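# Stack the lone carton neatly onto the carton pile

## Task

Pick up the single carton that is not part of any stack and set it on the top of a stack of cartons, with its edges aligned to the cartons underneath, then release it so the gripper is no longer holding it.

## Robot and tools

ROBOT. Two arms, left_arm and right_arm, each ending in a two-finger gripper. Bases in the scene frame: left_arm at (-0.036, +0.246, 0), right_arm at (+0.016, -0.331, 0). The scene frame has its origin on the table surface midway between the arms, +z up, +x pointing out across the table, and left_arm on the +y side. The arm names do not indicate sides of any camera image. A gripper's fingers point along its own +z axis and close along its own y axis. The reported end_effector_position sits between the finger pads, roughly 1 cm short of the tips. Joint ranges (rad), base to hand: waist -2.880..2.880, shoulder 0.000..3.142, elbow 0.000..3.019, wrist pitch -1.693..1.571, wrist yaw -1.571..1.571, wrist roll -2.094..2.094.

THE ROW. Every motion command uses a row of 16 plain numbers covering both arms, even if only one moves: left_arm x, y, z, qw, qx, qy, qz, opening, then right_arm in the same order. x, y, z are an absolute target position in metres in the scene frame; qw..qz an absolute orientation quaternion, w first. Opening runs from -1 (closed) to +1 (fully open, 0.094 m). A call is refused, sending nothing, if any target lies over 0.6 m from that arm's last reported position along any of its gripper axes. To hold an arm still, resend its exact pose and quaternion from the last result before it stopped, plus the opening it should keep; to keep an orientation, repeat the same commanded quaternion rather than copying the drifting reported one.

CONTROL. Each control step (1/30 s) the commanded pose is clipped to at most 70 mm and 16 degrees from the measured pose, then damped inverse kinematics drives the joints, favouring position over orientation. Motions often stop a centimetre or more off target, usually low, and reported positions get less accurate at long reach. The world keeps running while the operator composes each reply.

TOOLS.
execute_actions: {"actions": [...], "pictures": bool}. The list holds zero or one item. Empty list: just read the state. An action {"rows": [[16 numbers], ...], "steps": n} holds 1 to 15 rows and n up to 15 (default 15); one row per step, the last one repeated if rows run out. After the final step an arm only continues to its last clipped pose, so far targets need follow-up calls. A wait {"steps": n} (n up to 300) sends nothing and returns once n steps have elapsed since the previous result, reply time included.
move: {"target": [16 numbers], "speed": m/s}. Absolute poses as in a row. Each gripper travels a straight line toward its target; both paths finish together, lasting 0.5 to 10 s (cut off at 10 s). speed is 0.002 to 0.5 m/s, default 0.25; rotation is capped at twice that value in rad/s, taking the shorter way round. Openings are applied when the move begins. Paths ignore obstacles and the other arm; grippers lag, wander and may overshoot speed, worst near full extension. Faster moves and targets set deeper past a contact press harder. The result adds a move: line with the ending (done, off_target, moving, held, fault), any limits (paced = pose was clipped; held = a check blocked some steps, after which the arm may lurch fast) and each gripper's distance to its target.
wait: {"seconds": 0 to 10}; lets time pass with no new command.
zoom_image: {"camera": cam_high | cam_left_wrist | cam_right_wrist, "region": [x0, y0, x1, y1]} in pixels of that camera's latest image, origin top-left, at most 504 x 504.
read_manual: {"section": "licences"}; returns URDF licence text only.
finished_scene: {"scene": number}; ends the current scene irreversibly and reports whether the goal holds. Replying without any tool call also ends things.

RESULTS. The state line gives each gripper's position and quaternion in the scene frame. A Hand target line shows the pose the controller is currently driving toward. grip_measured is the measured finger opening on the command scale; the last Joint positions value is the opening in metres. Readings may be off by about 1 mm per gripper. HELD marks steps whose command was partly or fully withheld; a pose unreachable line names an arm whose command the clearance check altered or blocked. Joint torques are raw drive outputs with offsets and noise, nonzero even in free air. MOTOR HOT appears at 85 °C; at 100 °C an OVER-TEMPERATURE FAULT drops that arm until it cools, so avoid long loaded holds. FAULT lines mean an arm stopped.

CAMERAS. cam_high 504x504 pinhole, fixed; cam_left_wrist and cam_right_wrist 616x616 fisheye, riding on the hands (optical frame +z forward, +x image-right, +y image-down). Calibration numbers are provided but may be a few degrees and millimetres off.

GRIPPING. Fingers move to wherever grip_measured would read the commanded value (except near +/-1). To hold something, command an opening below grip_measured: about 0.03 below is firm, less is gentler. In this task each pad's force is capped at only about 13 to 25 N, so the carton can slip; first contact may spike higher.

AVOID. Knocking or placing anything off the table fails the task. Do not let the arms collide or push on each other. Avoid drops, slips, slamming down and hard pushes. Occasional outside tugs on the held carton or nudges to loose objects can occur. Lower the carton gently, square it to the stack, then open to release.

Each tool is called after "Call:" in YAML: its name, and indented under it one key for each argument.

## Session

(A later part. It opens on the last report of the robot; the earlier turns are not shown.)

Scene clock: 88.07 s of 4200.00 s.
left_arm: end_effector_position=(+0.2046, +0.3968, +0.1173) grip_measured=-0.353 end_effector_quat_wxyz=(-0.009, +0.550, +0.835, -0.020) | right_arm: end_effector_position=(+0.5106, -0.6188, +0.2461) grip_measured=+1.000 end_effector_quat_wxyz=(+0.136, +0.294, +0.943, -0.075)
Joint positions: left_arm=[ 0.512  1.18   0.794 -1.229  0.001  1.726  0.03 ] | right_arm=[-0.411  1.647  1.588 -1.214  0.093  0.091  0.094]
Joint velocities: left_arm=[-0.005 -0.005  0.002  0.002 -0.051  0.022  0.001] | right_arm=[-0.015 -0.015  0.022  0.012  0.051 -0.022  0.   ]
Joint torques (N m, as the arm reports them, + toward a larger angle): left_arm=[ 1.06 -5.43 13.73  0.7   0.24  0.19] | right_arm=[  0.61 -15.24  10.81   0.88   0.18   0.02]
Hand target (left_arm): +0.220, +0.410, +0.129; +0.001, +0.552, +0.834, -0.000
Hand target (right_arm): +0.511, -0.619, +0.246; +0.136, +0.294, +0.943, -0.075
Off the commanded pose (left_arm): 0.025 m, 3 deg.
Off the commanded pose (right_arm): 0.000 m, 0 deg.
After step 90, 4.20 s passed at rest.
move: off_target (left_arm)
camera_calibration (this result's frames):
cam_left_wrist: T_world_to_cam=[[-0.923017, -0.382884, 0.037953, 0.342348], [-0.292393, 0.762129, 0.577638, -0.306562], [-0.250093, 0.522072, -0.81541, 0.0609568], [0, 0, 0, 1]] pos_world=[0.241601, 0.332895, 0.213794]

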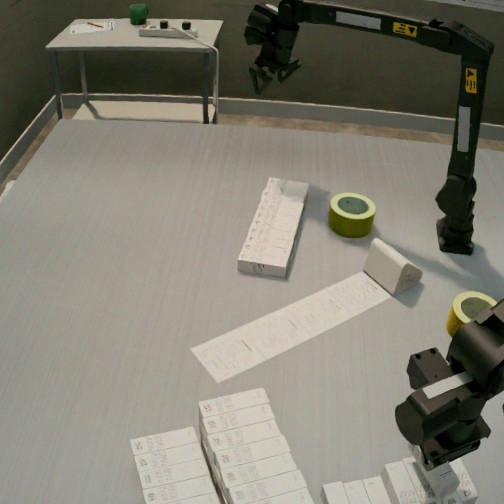

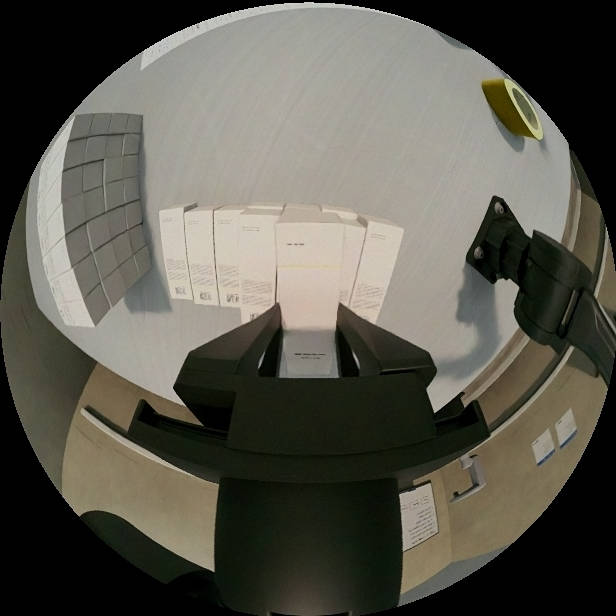

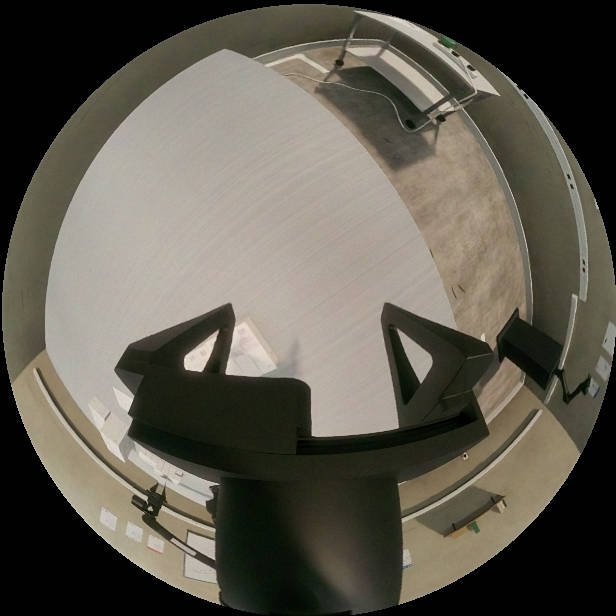

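Call:
move:
  target: [0.227,0.420,0.112,0,0.59,0.807,0,-0.45,0.5106,-0.6188,0.2461,0.136,0.294,0.943,-0.075,1]
  speed: 0.05

Call:
zoom_image:
  camera: "cam_left_wrist"
  region: [150, 150, 470, 400]

Scene clock: 98.00 s of 4200.00 s.
left_arm: end_effector_position=(+0.2140, +0.4060, +0.1036) grip_measured=-0.353 end_effector_quat_wxyz=(-0.006, +0.590, +0.807, -0.017) | right_arm: end_effector_position=(+0.5106, -0.6188, +0.2461) grip_measured=+1.000 end_effector_quat_wxyz=(+0.136, +0.294, +0.943, -0.075)
Joint positions: left_arm=[ 0.521  1.229  0.794 -1.172  0.001  1.832  0.03 ] | right_arm=[-0.411  1.647  1.588 -1.214  0.093  0.091  0.094]
Joint velocities: left_arm=[-0.015 -0.005 -0.002  0.002 -0.007 -0.037 -0.   ] | right_arm=[-0.005 -0.005 -0.022  0.007 -0.037  0.037  0.   ]
Joint torques (N m, as the arm reports them, + toward a larger angle): left_arm=[ 1.37 -5.82 12.91  0.79  0.15  0.18] | right_arm=[  0.47 -15.34  10.81   0.89   0.18   0.  ]
Hand target (left_arm): +0.226, +0.420, +0.112; -0.000, +0.590, +0.807, +0.000
Hand target (right_arm): +0.511, -0.619, +0.246; +0.136, +0.294, +0.943, -0.075
Off the commanded pose (left_arm): 0.021 m, 2 deg.
Off the commanded pose (right_arm): 0.000 m, 0 deg.
After step 90, 5.63 s passed at rest.
move: off_target (left_arm)
camera_calibration (this result's frames):
cam_left_wrist: T_world_to_cam=[[-0.956102, -0.291505, 0.0299104, 0.325919], [-0.221922, 0.786951, 0.575724, -0.327785], [-0.191364, 0.543813, -0.817097, 0.0261055], [0, 0, 0, 1]] pos_world=[0.243864, 0.338761, 0.200296]

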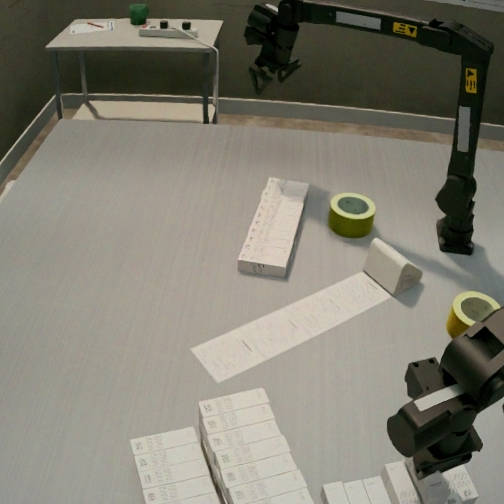

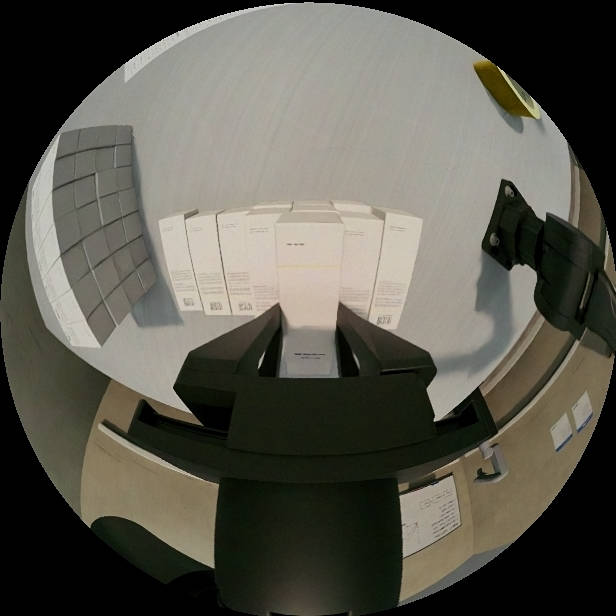

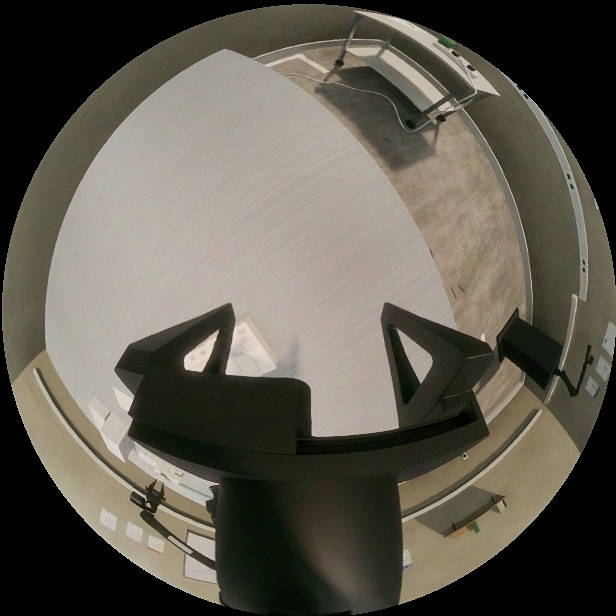

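Region (150, 150, 470, 400) of cam_left_wrist's 616x616 image, scaled by 1.575, with more detail than that image has; it fills the top 394 rows of this view, and the rest is white.

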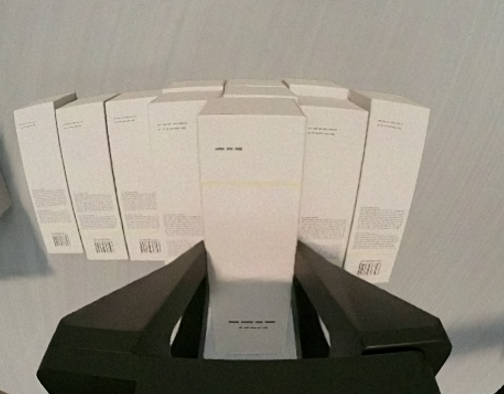

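Call:
move:
  target: [0.222,0.423,0.102,0,0.594,0.804,0,-0.45,0.5106,-0.6188,0.2461,0.136,0.294,0.943,-0.075,1]
  speed: 0.03

Call:
zoom_image:
  camera: "cam_left_wrist"
  region: [150, 150, 470, 400]

Scene clock: 108.53 s of 4200.00 s.
left_arm: end_effector_position=(+0.2170, +0.4142, +0.1017) grip_measured=-0.353 end_effector_quat_wxyz=(-0.002, +0.594, +0.804, -0.006) | right_arm: end_effector_position=(+0.5106, -0.6188, +0.2461) grip_measured=+1.000 end_effector_quat_wxyz=(+0.136, +0.294, +0.943, -0.075)
Joint positions: left_arm=[ 0.539  1.235  0.794 -1.143  0.001  1.861  0.03 ] | right_arm=[-0.411  1.647  1.588 -1.214  0.093  0.091  0.094]
Joint velocities: left_arm=[ 0.005 -0.005 -0.022  0.007  0.022  0.066 -0.   ] | right_arm=[-0.005 -0.015 -0.012 -0.012  0.037  0.022  0.   ]
Joint torques (N m, as the arm reports them, + toward a larger angle): left_arm=[ 1.29 -5.91 10.91  0.82  0.16  0.15] | right_arm=[  0.35 -15.35  10.86   0.88   0.18   0.  ]
Hand target (left_arm): +0.222, +0.423, +0.102; +0.000, +0.594, +0.804, +0.000
Hand target (right_arm): +0.511, -0.619, +0.246; +0.136, +0.294, +0.943, -0.075
Off the commanded pose (left_arm): 0.010 m, 1 deg.
Off the commanded pose (right_arm): 0.000 m, 0 deg.
After step 90, 6.63 s passed at rest.
move: done
camera_calibration (this result's frames):
cam_left_wrist: T_world_to_cam=[[-0.959528, -0.281506, 0.00776037, 0.330044], [-0.224851, 0.782427, 0.580732, -0.330514], [-0.169551, 0.555483, -0.814058, 0.0107906], [0, 0, 0, 1]] pos_world=[0.2442, 0.345518, 0.198163]

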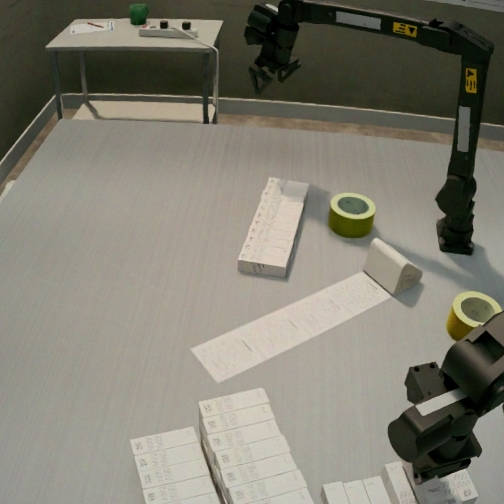

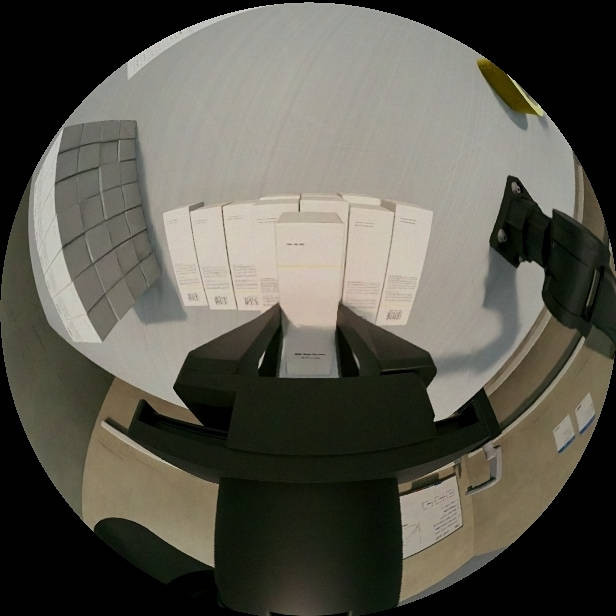

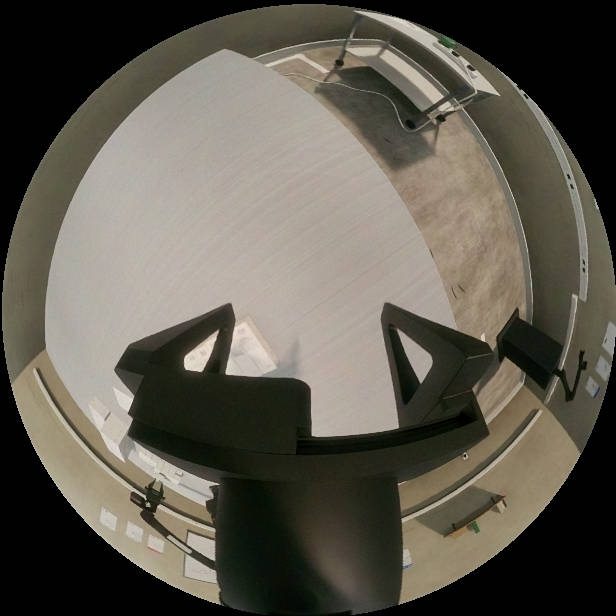

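Region (150, 150, 470, 400) of cam_left_wrist's 616x616 image, scaled by 1.575, with more detail than that image has; it fills the top 394 rows of this view, and the rest is white.

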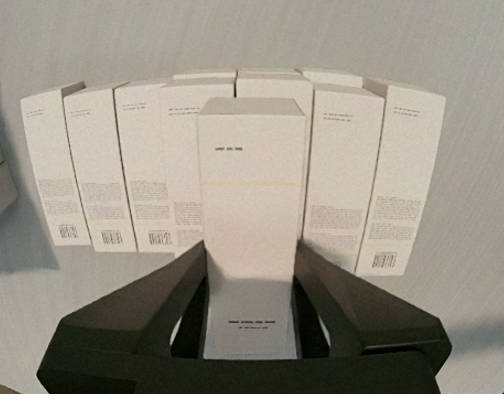

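Call:
move:
  target: [0.211,0.421,0.102,0,0.594,0.804,0,-0.45,0.5106,-0.6188,0.2461,0.136,0.294,0.943,-0.075,1]
  speed: 0.02

Call:
zoom_image:
  camera: "cam_left_wrist"
  region: [150, 150, 470, 400]

Scene clock: 113.37 s of 4200.00 s.
left_arm: end_effector_position=(+0.2146, +0.4179, +0.1026) grip_measured=-0.353 end_effector_quat_wxyz=(-0.001, +0.594, +0.804, -0.005) | right_arm: end_effector_position=(+0.5106, -0.6188, +0.2461) grip_measured=+1.000 end_effector_quat_wxyz=(+0.136, +0.294, +0.943, -0.075)
Joint positions: left_arm=[ 0.553  1.232  0.794 -1.143  0.001  1.875  0.03 ] | right_arm=[-0.411  1.647  1.588 -1.214  0.093  0.091  0.094]
Joint velocities: left_arm=[ 0.005 -0.005  0.002  0.017 -0.051  0.037 -0.001] | right_arm=[ 0.005  0.005  0.007 -0.002 -0.007 -0.022  0.   ]
Joint torques (N m, as the arm reports them, + toward a larger angle): left_arm=[ 1.39 -7.9   8.97  0.69  0.17  0.14] | right_arm=[  0.41 -15.18  10.82   0.91   0.17   0.  ]
Hand target (left_arm): +0.211, +0.421, +0.102; -0.000, +0.594, +0.804, -0.000
Hand target (right_arm): +0.511, -0.619, +0.246; +0.136, +0.294, +0.943, -0.075
Off the commanded pose (left_arm): 0.005 m, 1 deg.
Off the commanded pose (right_arm): 0.000 m, 0 deg.
After step 90, 1.10 s passed at rest.
move: done
camera_calibration (this result's frames):
cam_left_wrist: T_world_to_cam=[[-0.959546, -0.281518, 0.0044318, 0.329147], [-0.226563, 0.781387, 0.581466, -0.333779], [-0.167156, 0.556939, -0.813558, 0.00794438], [0, 0, 0, 1]] pos_world=[0.241538, 0.349047, 0.199086]

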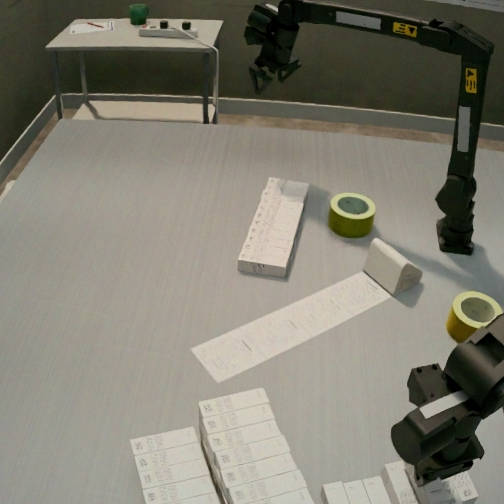

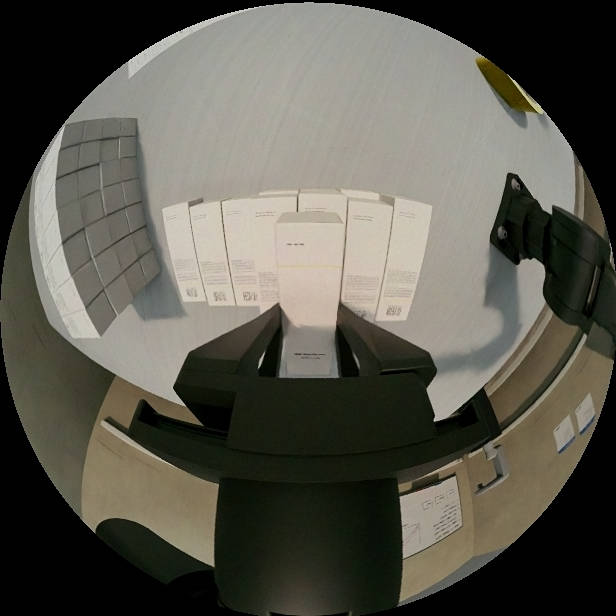

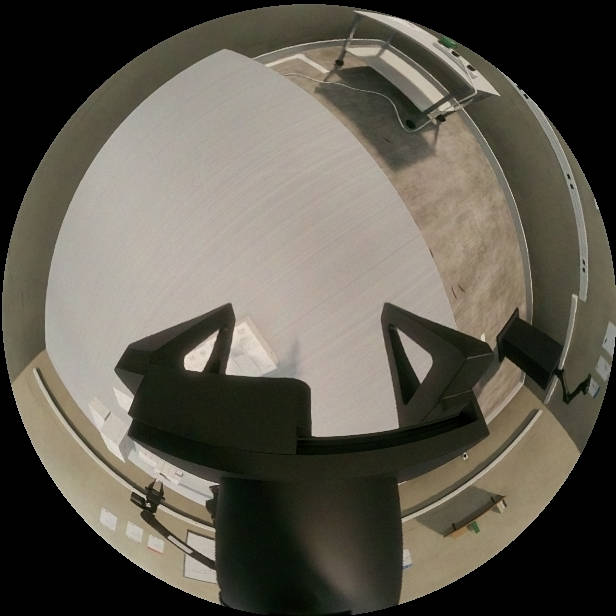

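Region (150, 150, 470, 400) of cam_left_wrist's 616x616 image, scaled by 1.575, with more detail than that image has; it fills the top 394 rows of this view, and the rest is white.

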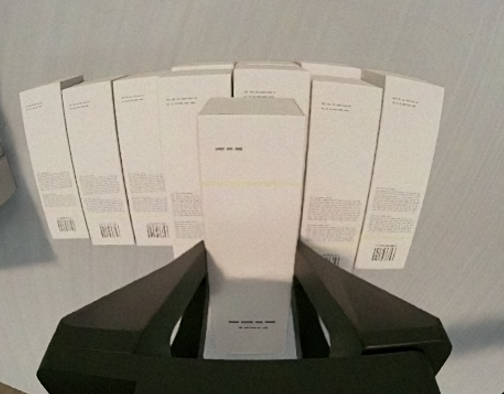

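Call:
move:
  target: [0.200,0.410,0.102,0,0.594,0.804,0,-0.45,0.5106,-0.6188,0.2461,0.136,0.294,0.943,-0.075,1]
  speed: 0.02

Call:
zoom_image:
  camera: "cam_left_wrist"
  region: [150, 150, 470, 400]

Scene clock: 117.53 s of 4200.00 s.
left_arm: end_effector_position=(+0.2029, +0.4098, +0.1020) grip_measured=-0.353 end_effector_quat_wxyz=(-0.000, +0.595, +0.804, -0.001) | right_arm: end_effector_position=(+0.5106, -0.6188, +0.2461) grip_measured=+1.000 end_effector_quat_wxyz=(+0.136, +0.294, +0.943, -0.075)
Joint positions: left_arm=[ 0.553  1.186  0.756 -1.143  0.001  1.877  0.03 ] | right_arm=[-0.411  1.647  1.588 -1.214  0.093  0.091  0.094]
Joint velocities: left_arm=[-0.005 -0.015 -0.012 -0.017 -0.022 -0.007  0.001] | right_arm=[-0.015 -0.024 -0.002 -0.007 -0.051 -0.081  0.   ]
Joint torques (N m, as the arm reports them, + toward a larger angle): left_arm=[ 0.72 -6.97  9.41  0.32  0.16  0.07] | right_arm=[  0.45 -15.16  10.83   0.87   0.16   0.02]
Hand target (left_arm): +0.200, +0.410, +0.102; -0.000, +0.594, +0.804, -0.000
Hand target (right_arm): +0.511, -0.619, +0.246; +0.136, +0.294, +0.943, -0.075
Off the commanded pose (left_arm): 0.003 m, 0 deg.
Off the commanded pose (right_arm): 0.000 m, 0 deg.
After step 90, 0.10 s passed at rest.
move: done
camera_calibration (this result's frames):
cam_left_wrist: T_world_to_cam=[[-0.95998, -0.280057, -0.00245715, 0.315827], [-0.228854, 0.779347, 0.583304, -0.328618], [-0.161443, 0.560522, -0.81225, 0.00714497], [0, 0, 0, 1]] pos_world=[0.229136, 0.340552, 0.198264]

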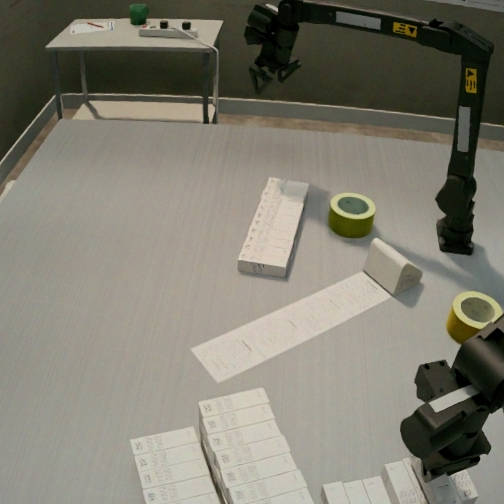

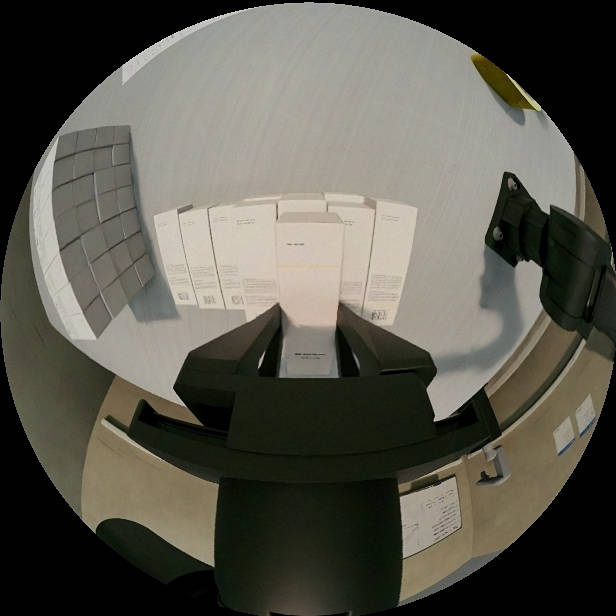

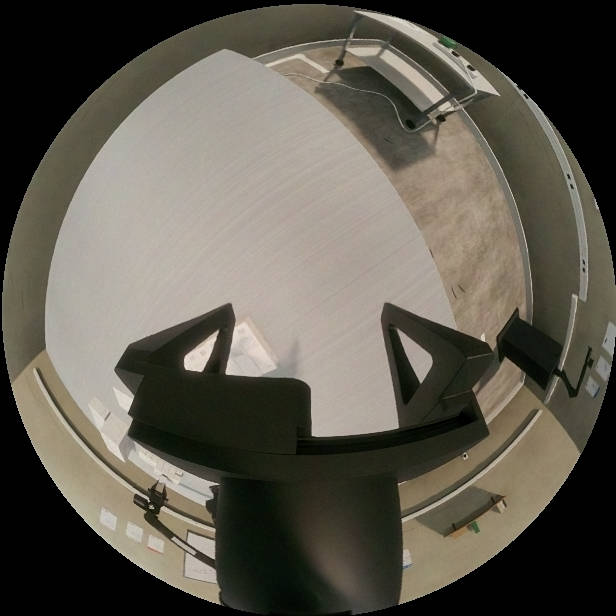

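Region (150, 150, 470, 400) of cam_left_wrist's 616x616 image, scaled by 1.575, with more detail than that image has; it fills the top 394 rows of this view, and the rest is white.

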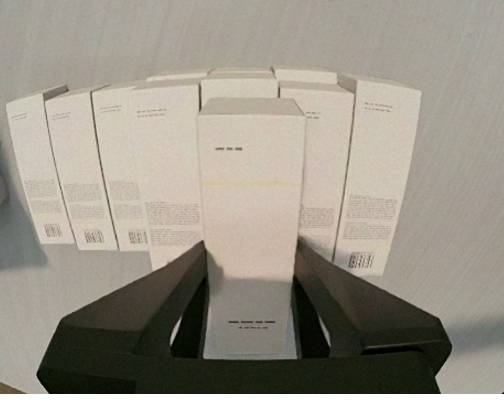

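Call:
move:
  target: [0.207,0.410,0.092,0,0.594,0.804,0,-0.45,0.5106,-0.6188,0.2461,0.136,0.294,0.943,-0.075,1]
  speed: 0.02

Call:
zoom_image:
  camera: "cam_left_wrist"
  region: [150, 150, 470, 400]

Scene clock: 123.73 s of 4200.00 s.
left_arm: end_effector_position=(+0.2048, +0.4112, +0.0979) grip_measured=-0.353 end_effector_quat_wxyz=(+0.001, +0.595, +0.804, +0.002) | right_arm: end_effector_position=(+0.5106, -0.6188, +0.2461) grip_measured=+1.000 end_effector_quat_wxyz=(+0.136, +0.294, +0.943, -0.075)
Joint positions: left_arm=[ 0.553  1.194  0.75  -1.123  0.001  1.877  0.03 ] | right_arm=[-0.411  1.647  1.588 -1.214  0.093  0.091  0.094]
Joint velocities: left_arm=[-0.005 -0.005 -0.007  0.017 -0.066 -0.022  0.001] | right_arm=[-0.005  0.005 -0.007  0.007 -0.095 -0.022  0.   ]
Joint torques (N m, as the arm reports them, + toward a larger angle): left_arm=[-0.35 -5.34  9.3   0.92  0.16 -0.07] | right_arm=[  0.34 -15.31  10.79   0.88   0.17   0.  ]
Hand target (left_arm): +0.207, +0.410, +0.092; +0.000, +0.594, +0.804, +0.000
Hand target (right_arm): +0.511, -0.619, +0.246; +0.136, +0.294, +0.943, -0.075
Off the commanded pose (left_arm): 0.006 m, 0 deg.
Off the commanded pose (right_arm): 0.000 m, 0 deg.
After step 90, 2.33 s passed at rest.
move: done
camera_calibration (this result's frames):
cam_left_wrist: T_world_to_cam=[[-0.959945, -0.280033, -0.00934047, 0.318711], [-0.232343, 0.776948, 0.585122, -0.325324], [-0.156596, 0.563855, -0.810891, 0.000917613], [0, 0, 0, 1]] pos_world=[0.230502, 0.341492, 0.194075]

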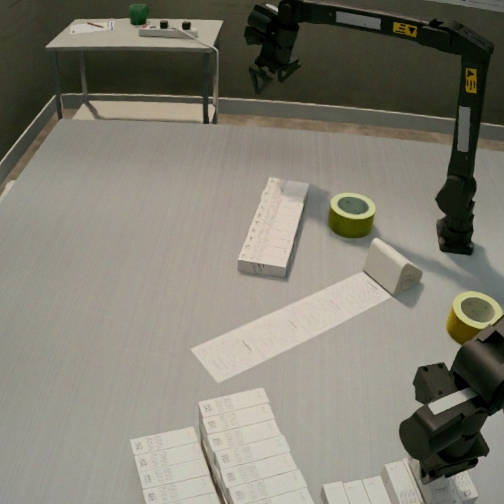

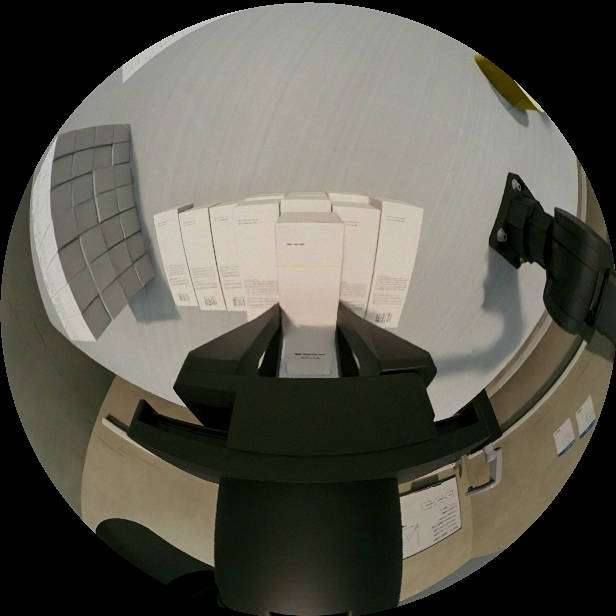

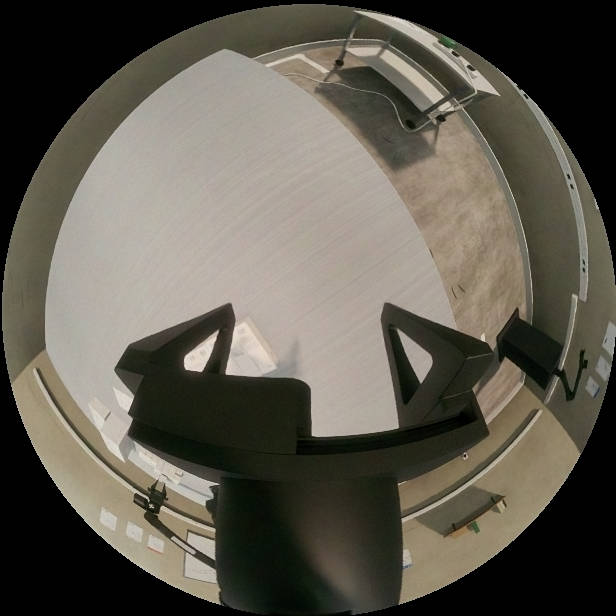

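Region (150, 150, 470, 400) of cam_left_wrist's 616x616 image, scaled by 1.575, with more detail than that image has; it fills the top 394 rows of this view, and the rest is white.

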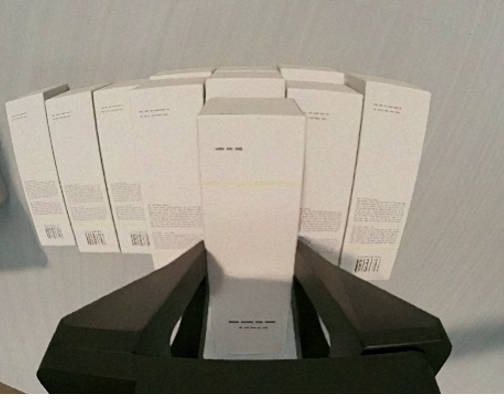

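Call:
move:
  target: [0.2105,0.407,0.088,0,0.594,0.804,0,-0.45,0.5106,-0.6188,0.2461,0.136,0.294,0.943,-0.075,1]
  speed: 0.02

Call:
zoom_image:
  camera: "cam_left_wrist"
  region: [150, 150, 470, 400]

Scene clock: 127.27 s of 4200.00 s.
left_arm: end_effector_position=(+0.2072, +0.4101, +0.0942) grip_measured=-0.353 end_effector_quat_wxyz=(+0.001, +0.593, +0.805, +0.002) | right_arm: end_effector_position=(+0.5106, -0.6188, +0.2461) grip_measured=+1.000 end_effector_quat_wxyz=(+0.136, +0.294, +0.943, -0.075)
Joint positions: left_arm=[ 0.546  1.202  0.746 -1.109  0.001  1.865  0.03 ] | right_arm=[-0.411  1.647  1.588 -1.214  0.093  0.091  0.094]
Joint velocities: left_arm=[-0.015 -0.005 -0.007  0.012 -0.022 -0.007  0.   ] | right_arm=[-0.015 -0.015 -0.022 -0.002 -0.007  0.022  0.   ]
Joint torques (N m, as the arm reports them, + toward a larger angle): left_arm=[-0.96 -5.63  9.13  0.9   0.16 -0.09] | right_arm=[  0.28 -15.17  10.83   0.87   0.18   0.01]
Hand target (left_arm): +0.210, +0.407, +0.088; -0.000, +0.594, +0.804, -0.000
Hand target (right_arm): +0.511, -0.619, +0.246; +0.136, +0.294, +0.943, -0.075
Off the commanded pose (left_arm): 0.008 m, 0 deg.
Off the commanded pose (right_arm): 0.000 m, 0 deg.
move: done
camera_calibration (this result's frames):
cam_left_wrist: T_world_to_cam=[[-0.958863, -0.283689, -0.010078, 0.322048], [-0.235689, 0.775833, 0.585263, -0.320658], [-0.158214, 0.563563, -0.810781, -0.000646493], [0, 0, 0, 1]] pos_world=[0.233122, 0.340503, 0.190391]

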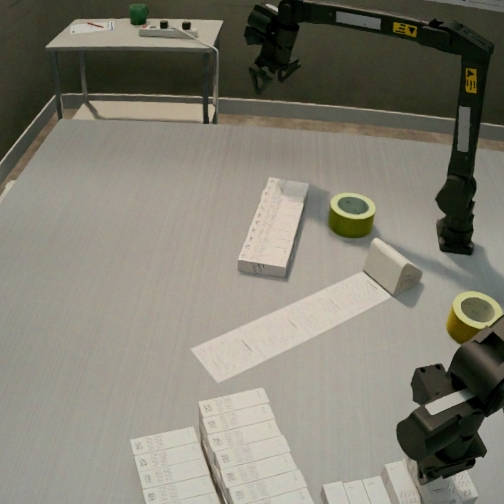

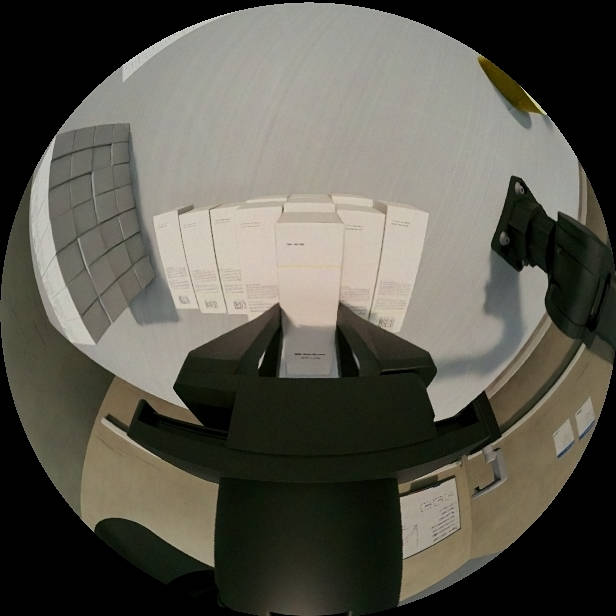

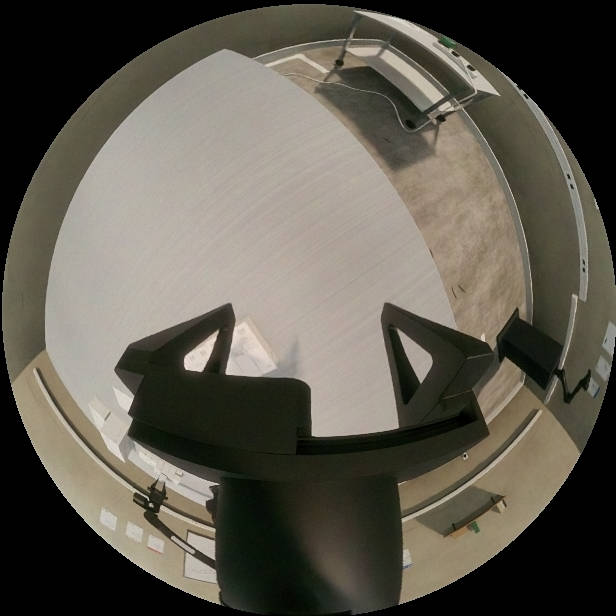

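Region (150, 150, 470, 400) of cam_left_wrist's 616x616 image, scaled by 1.575, with more detail than that image has; it fills the top 394 rows of this view, and the rest is white.

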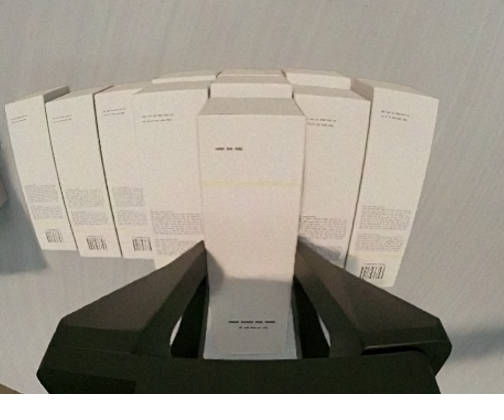

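Call:
move:
  target: [0.209,0.408,0.078,0,0.594,0.804,0,-0.45,0.5106,-0.6188,0.2461,0.136,0.294,0.943,-0.075,1]
  speed: 0.01

Call:
zoom_image:
  camera: "cam_left_wrist"
  region: [150, 150, 470, 400]

Scene clock: 133.57 s of 4200.00 s.
left_arm: end_effector_position=(+0.2079, +0.4105, +0.0877) grip_measured=-0.353 end_effector_quat_wxyz=(+0.002, +0.593, +0.805, +0.006) | right_arm: end_effector_position=(+0.5106, -0.6188, +0.2461) grip_measured=+1.000 end_effector_quat_wxyz=(+0.136, +0.294, +0.943, -0.075)
Joint positions: left_arm=[ 0.546  1.209  0.733 -1.082  0.001  1.865  0.03 ] | right_arm=[-0.411  1.647  1.588 -1.214  0.093  0.091  0.094]
Joint velocities: left_arm=[ 0.005 -0.015 -0.017 -0.002 -0.095  0.007 -0.   ] | right_arm=[-0.005 -0.015  0.012 -0.022  0.007  0.037  0.   ]
Joint torques (N m, as the arm reports them, + toward a larger angle): left_arm=[-0.47 -5.1   8.68  1.02  0.15 -0.04] | right_arm=[  0.47 -15.26  10.82   0.94   0.18   0.  ]
Hand target (left_arm): +0.208, +0.408, +0.078; -0.000, +0.594, +0.804, -0.000
Hand target (right_arm): +0.511, -0.619, +0.246; +0.136, +0.294, +0.943, -0.075
Off the commanded pose (left_arm): 0.010 m, 1 deg.
Off the commanded pose (right_arm): 0.000 m, 0 deg.
After step 90, 1.43 s passed at rest.
move: done
camera_calibration (this result's frames):
cam_left_wrist: T_world_to_cam=[[-0.958679, -0.284004, -0.0166239, 0.323358], [-0.239319, 0.77349, 0.58689, -0.315445], [-0.15382, 0.566618, -0.809496, -0.008353], [0, 0, 0, 1]] pos_world=[0.23322, 0.340561, 0.183745]

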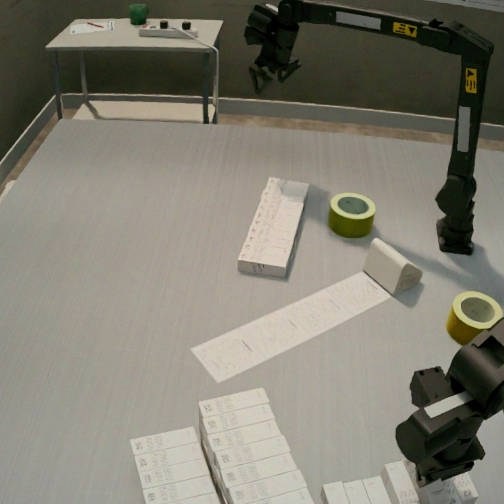

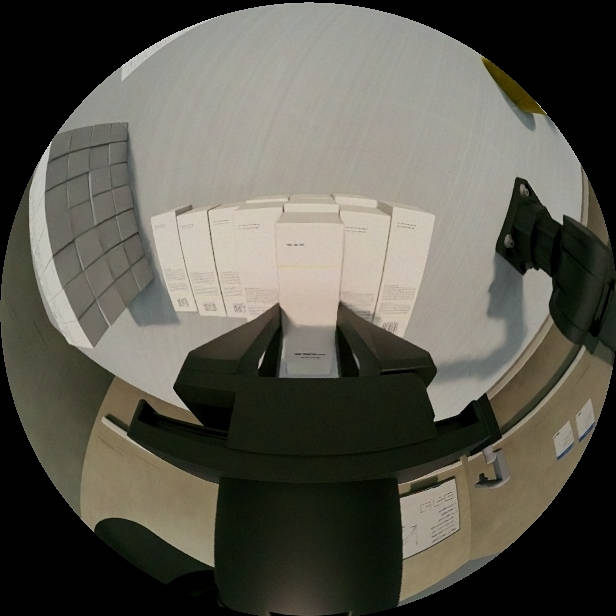

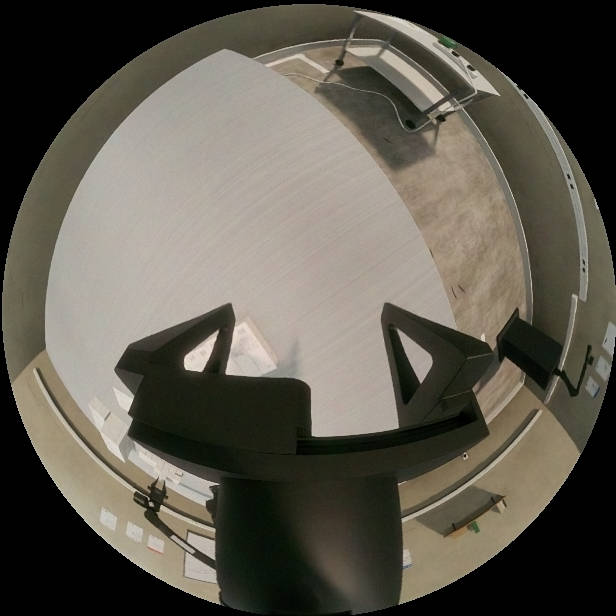

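Region (150, 150, 470, 400) of cam_left_wrist's 616x616 image, scaled by 1.575, with more detail than that image has; it fills the top 394 rows of this view, and the rest is white.

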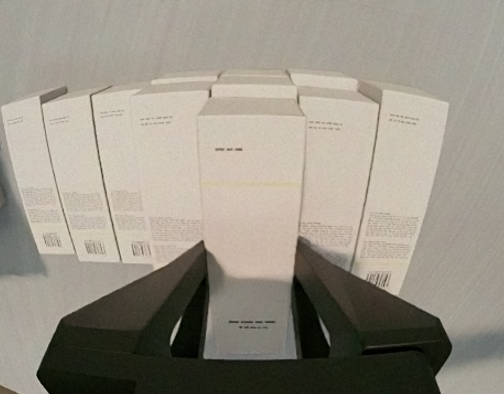

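Call:
move:
  target: [0.208,0.408,0.071,0,0.594,0.804,0,-0.45,0.5106,-0.6188,0.2461,0.136,0.294,0.943,-0.075,1]
  speed: 0.01

Scene clock: 137.80 s of 4200.00 s.
left_arm: end_effector_position=(+0.2097, +0.4118, +0.0875) grip_measured=-0.353 end_effector_quat_wxyz=(+0.004, +0.593, +0.805, +0.010) | right_arm: end_effector_position=(+0.5106, -0.6188, +0.2461) grip_measured=+1.000 end_effector_quat_wxyz=(+0.136, +0.294, +0.943, -0.075)
Joint positions: left_arm=[ 0.546  1.209  0.732 -1.072  0.001  1.865  0.03 ] | right_arm=[-0.411  1.647  1.588 -1.214  0.093  0.091  0.094]
Joint velocities: left_arm=[-0.005 -0.015  0.012 -0.002  0.037 -0.022 -0.001] | right_arm=[ 0.005 -0.005 -0.007  0.012 -0.081 -0.037  0.   ]
Joint torques (N m, as the arm reports them, + toward a larger angle): left_arm=[-0.23 -4.32  7.6   1.44  0.17 -0.02] | right_arm=[  0.34 -15.36  10.88   0.89   0.17   0.01]
Hand target (left_arm): +0.207, +0.408, +0.072; -0.000, +0.594, +0.804, -0.000
Hand target (right_arm): +0.511, -0.619, +0.246; +0.136, +0.294, +0.943, -0.075
Off the commanded pose (left_arm): 0.017 m, 1 deg.
Off the commanded pose (right_arm): 0.000 m, 0 deg.
move: off_target (left_arm)
camera_calibration (this result's frames):
cam_left_wrist: T_world_to_cam=[[-0.958512, -0.28389, -0.0257135, 0.326175], [-0.243964, 0.770348, 0.589106, -0.313761], [-0.147433, 0.570938, -0.807646, -0.0122323], [0, 0, 0, 1]] pos_world=[0.234293, 0.341287, 0.183346]

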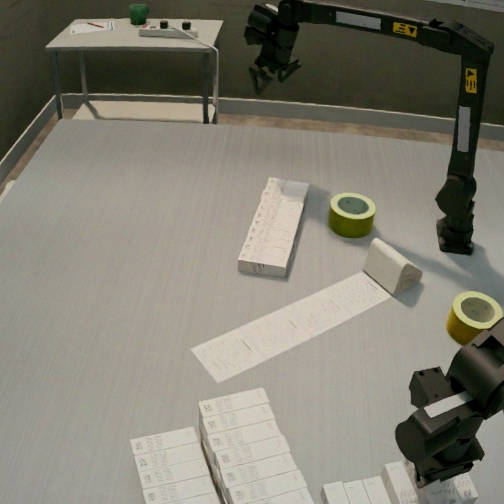

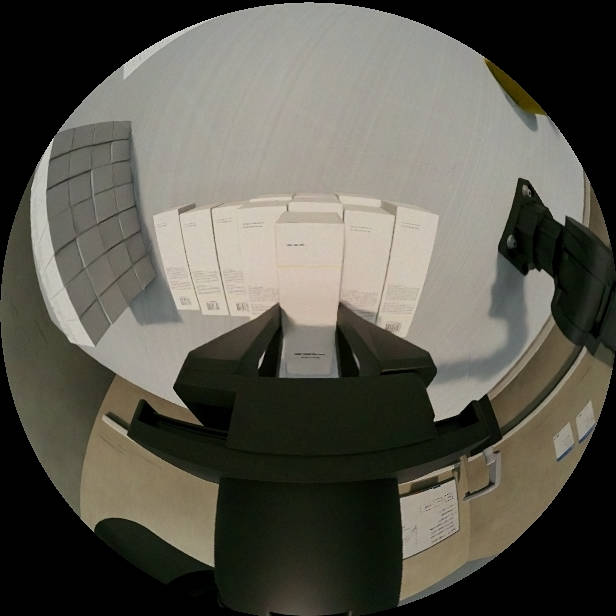

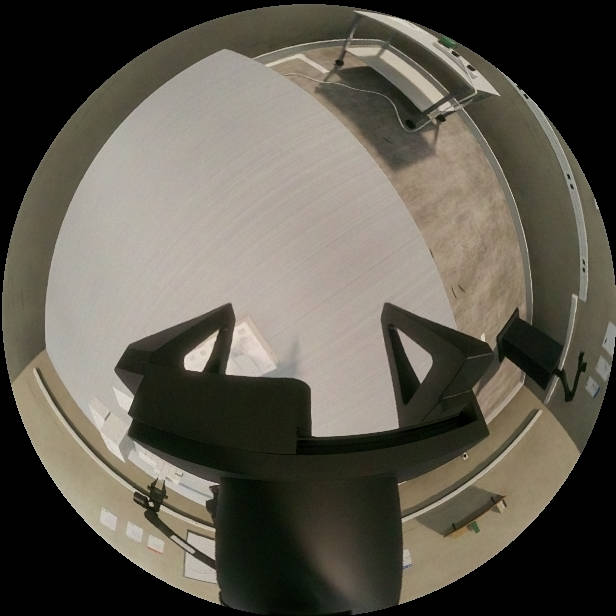

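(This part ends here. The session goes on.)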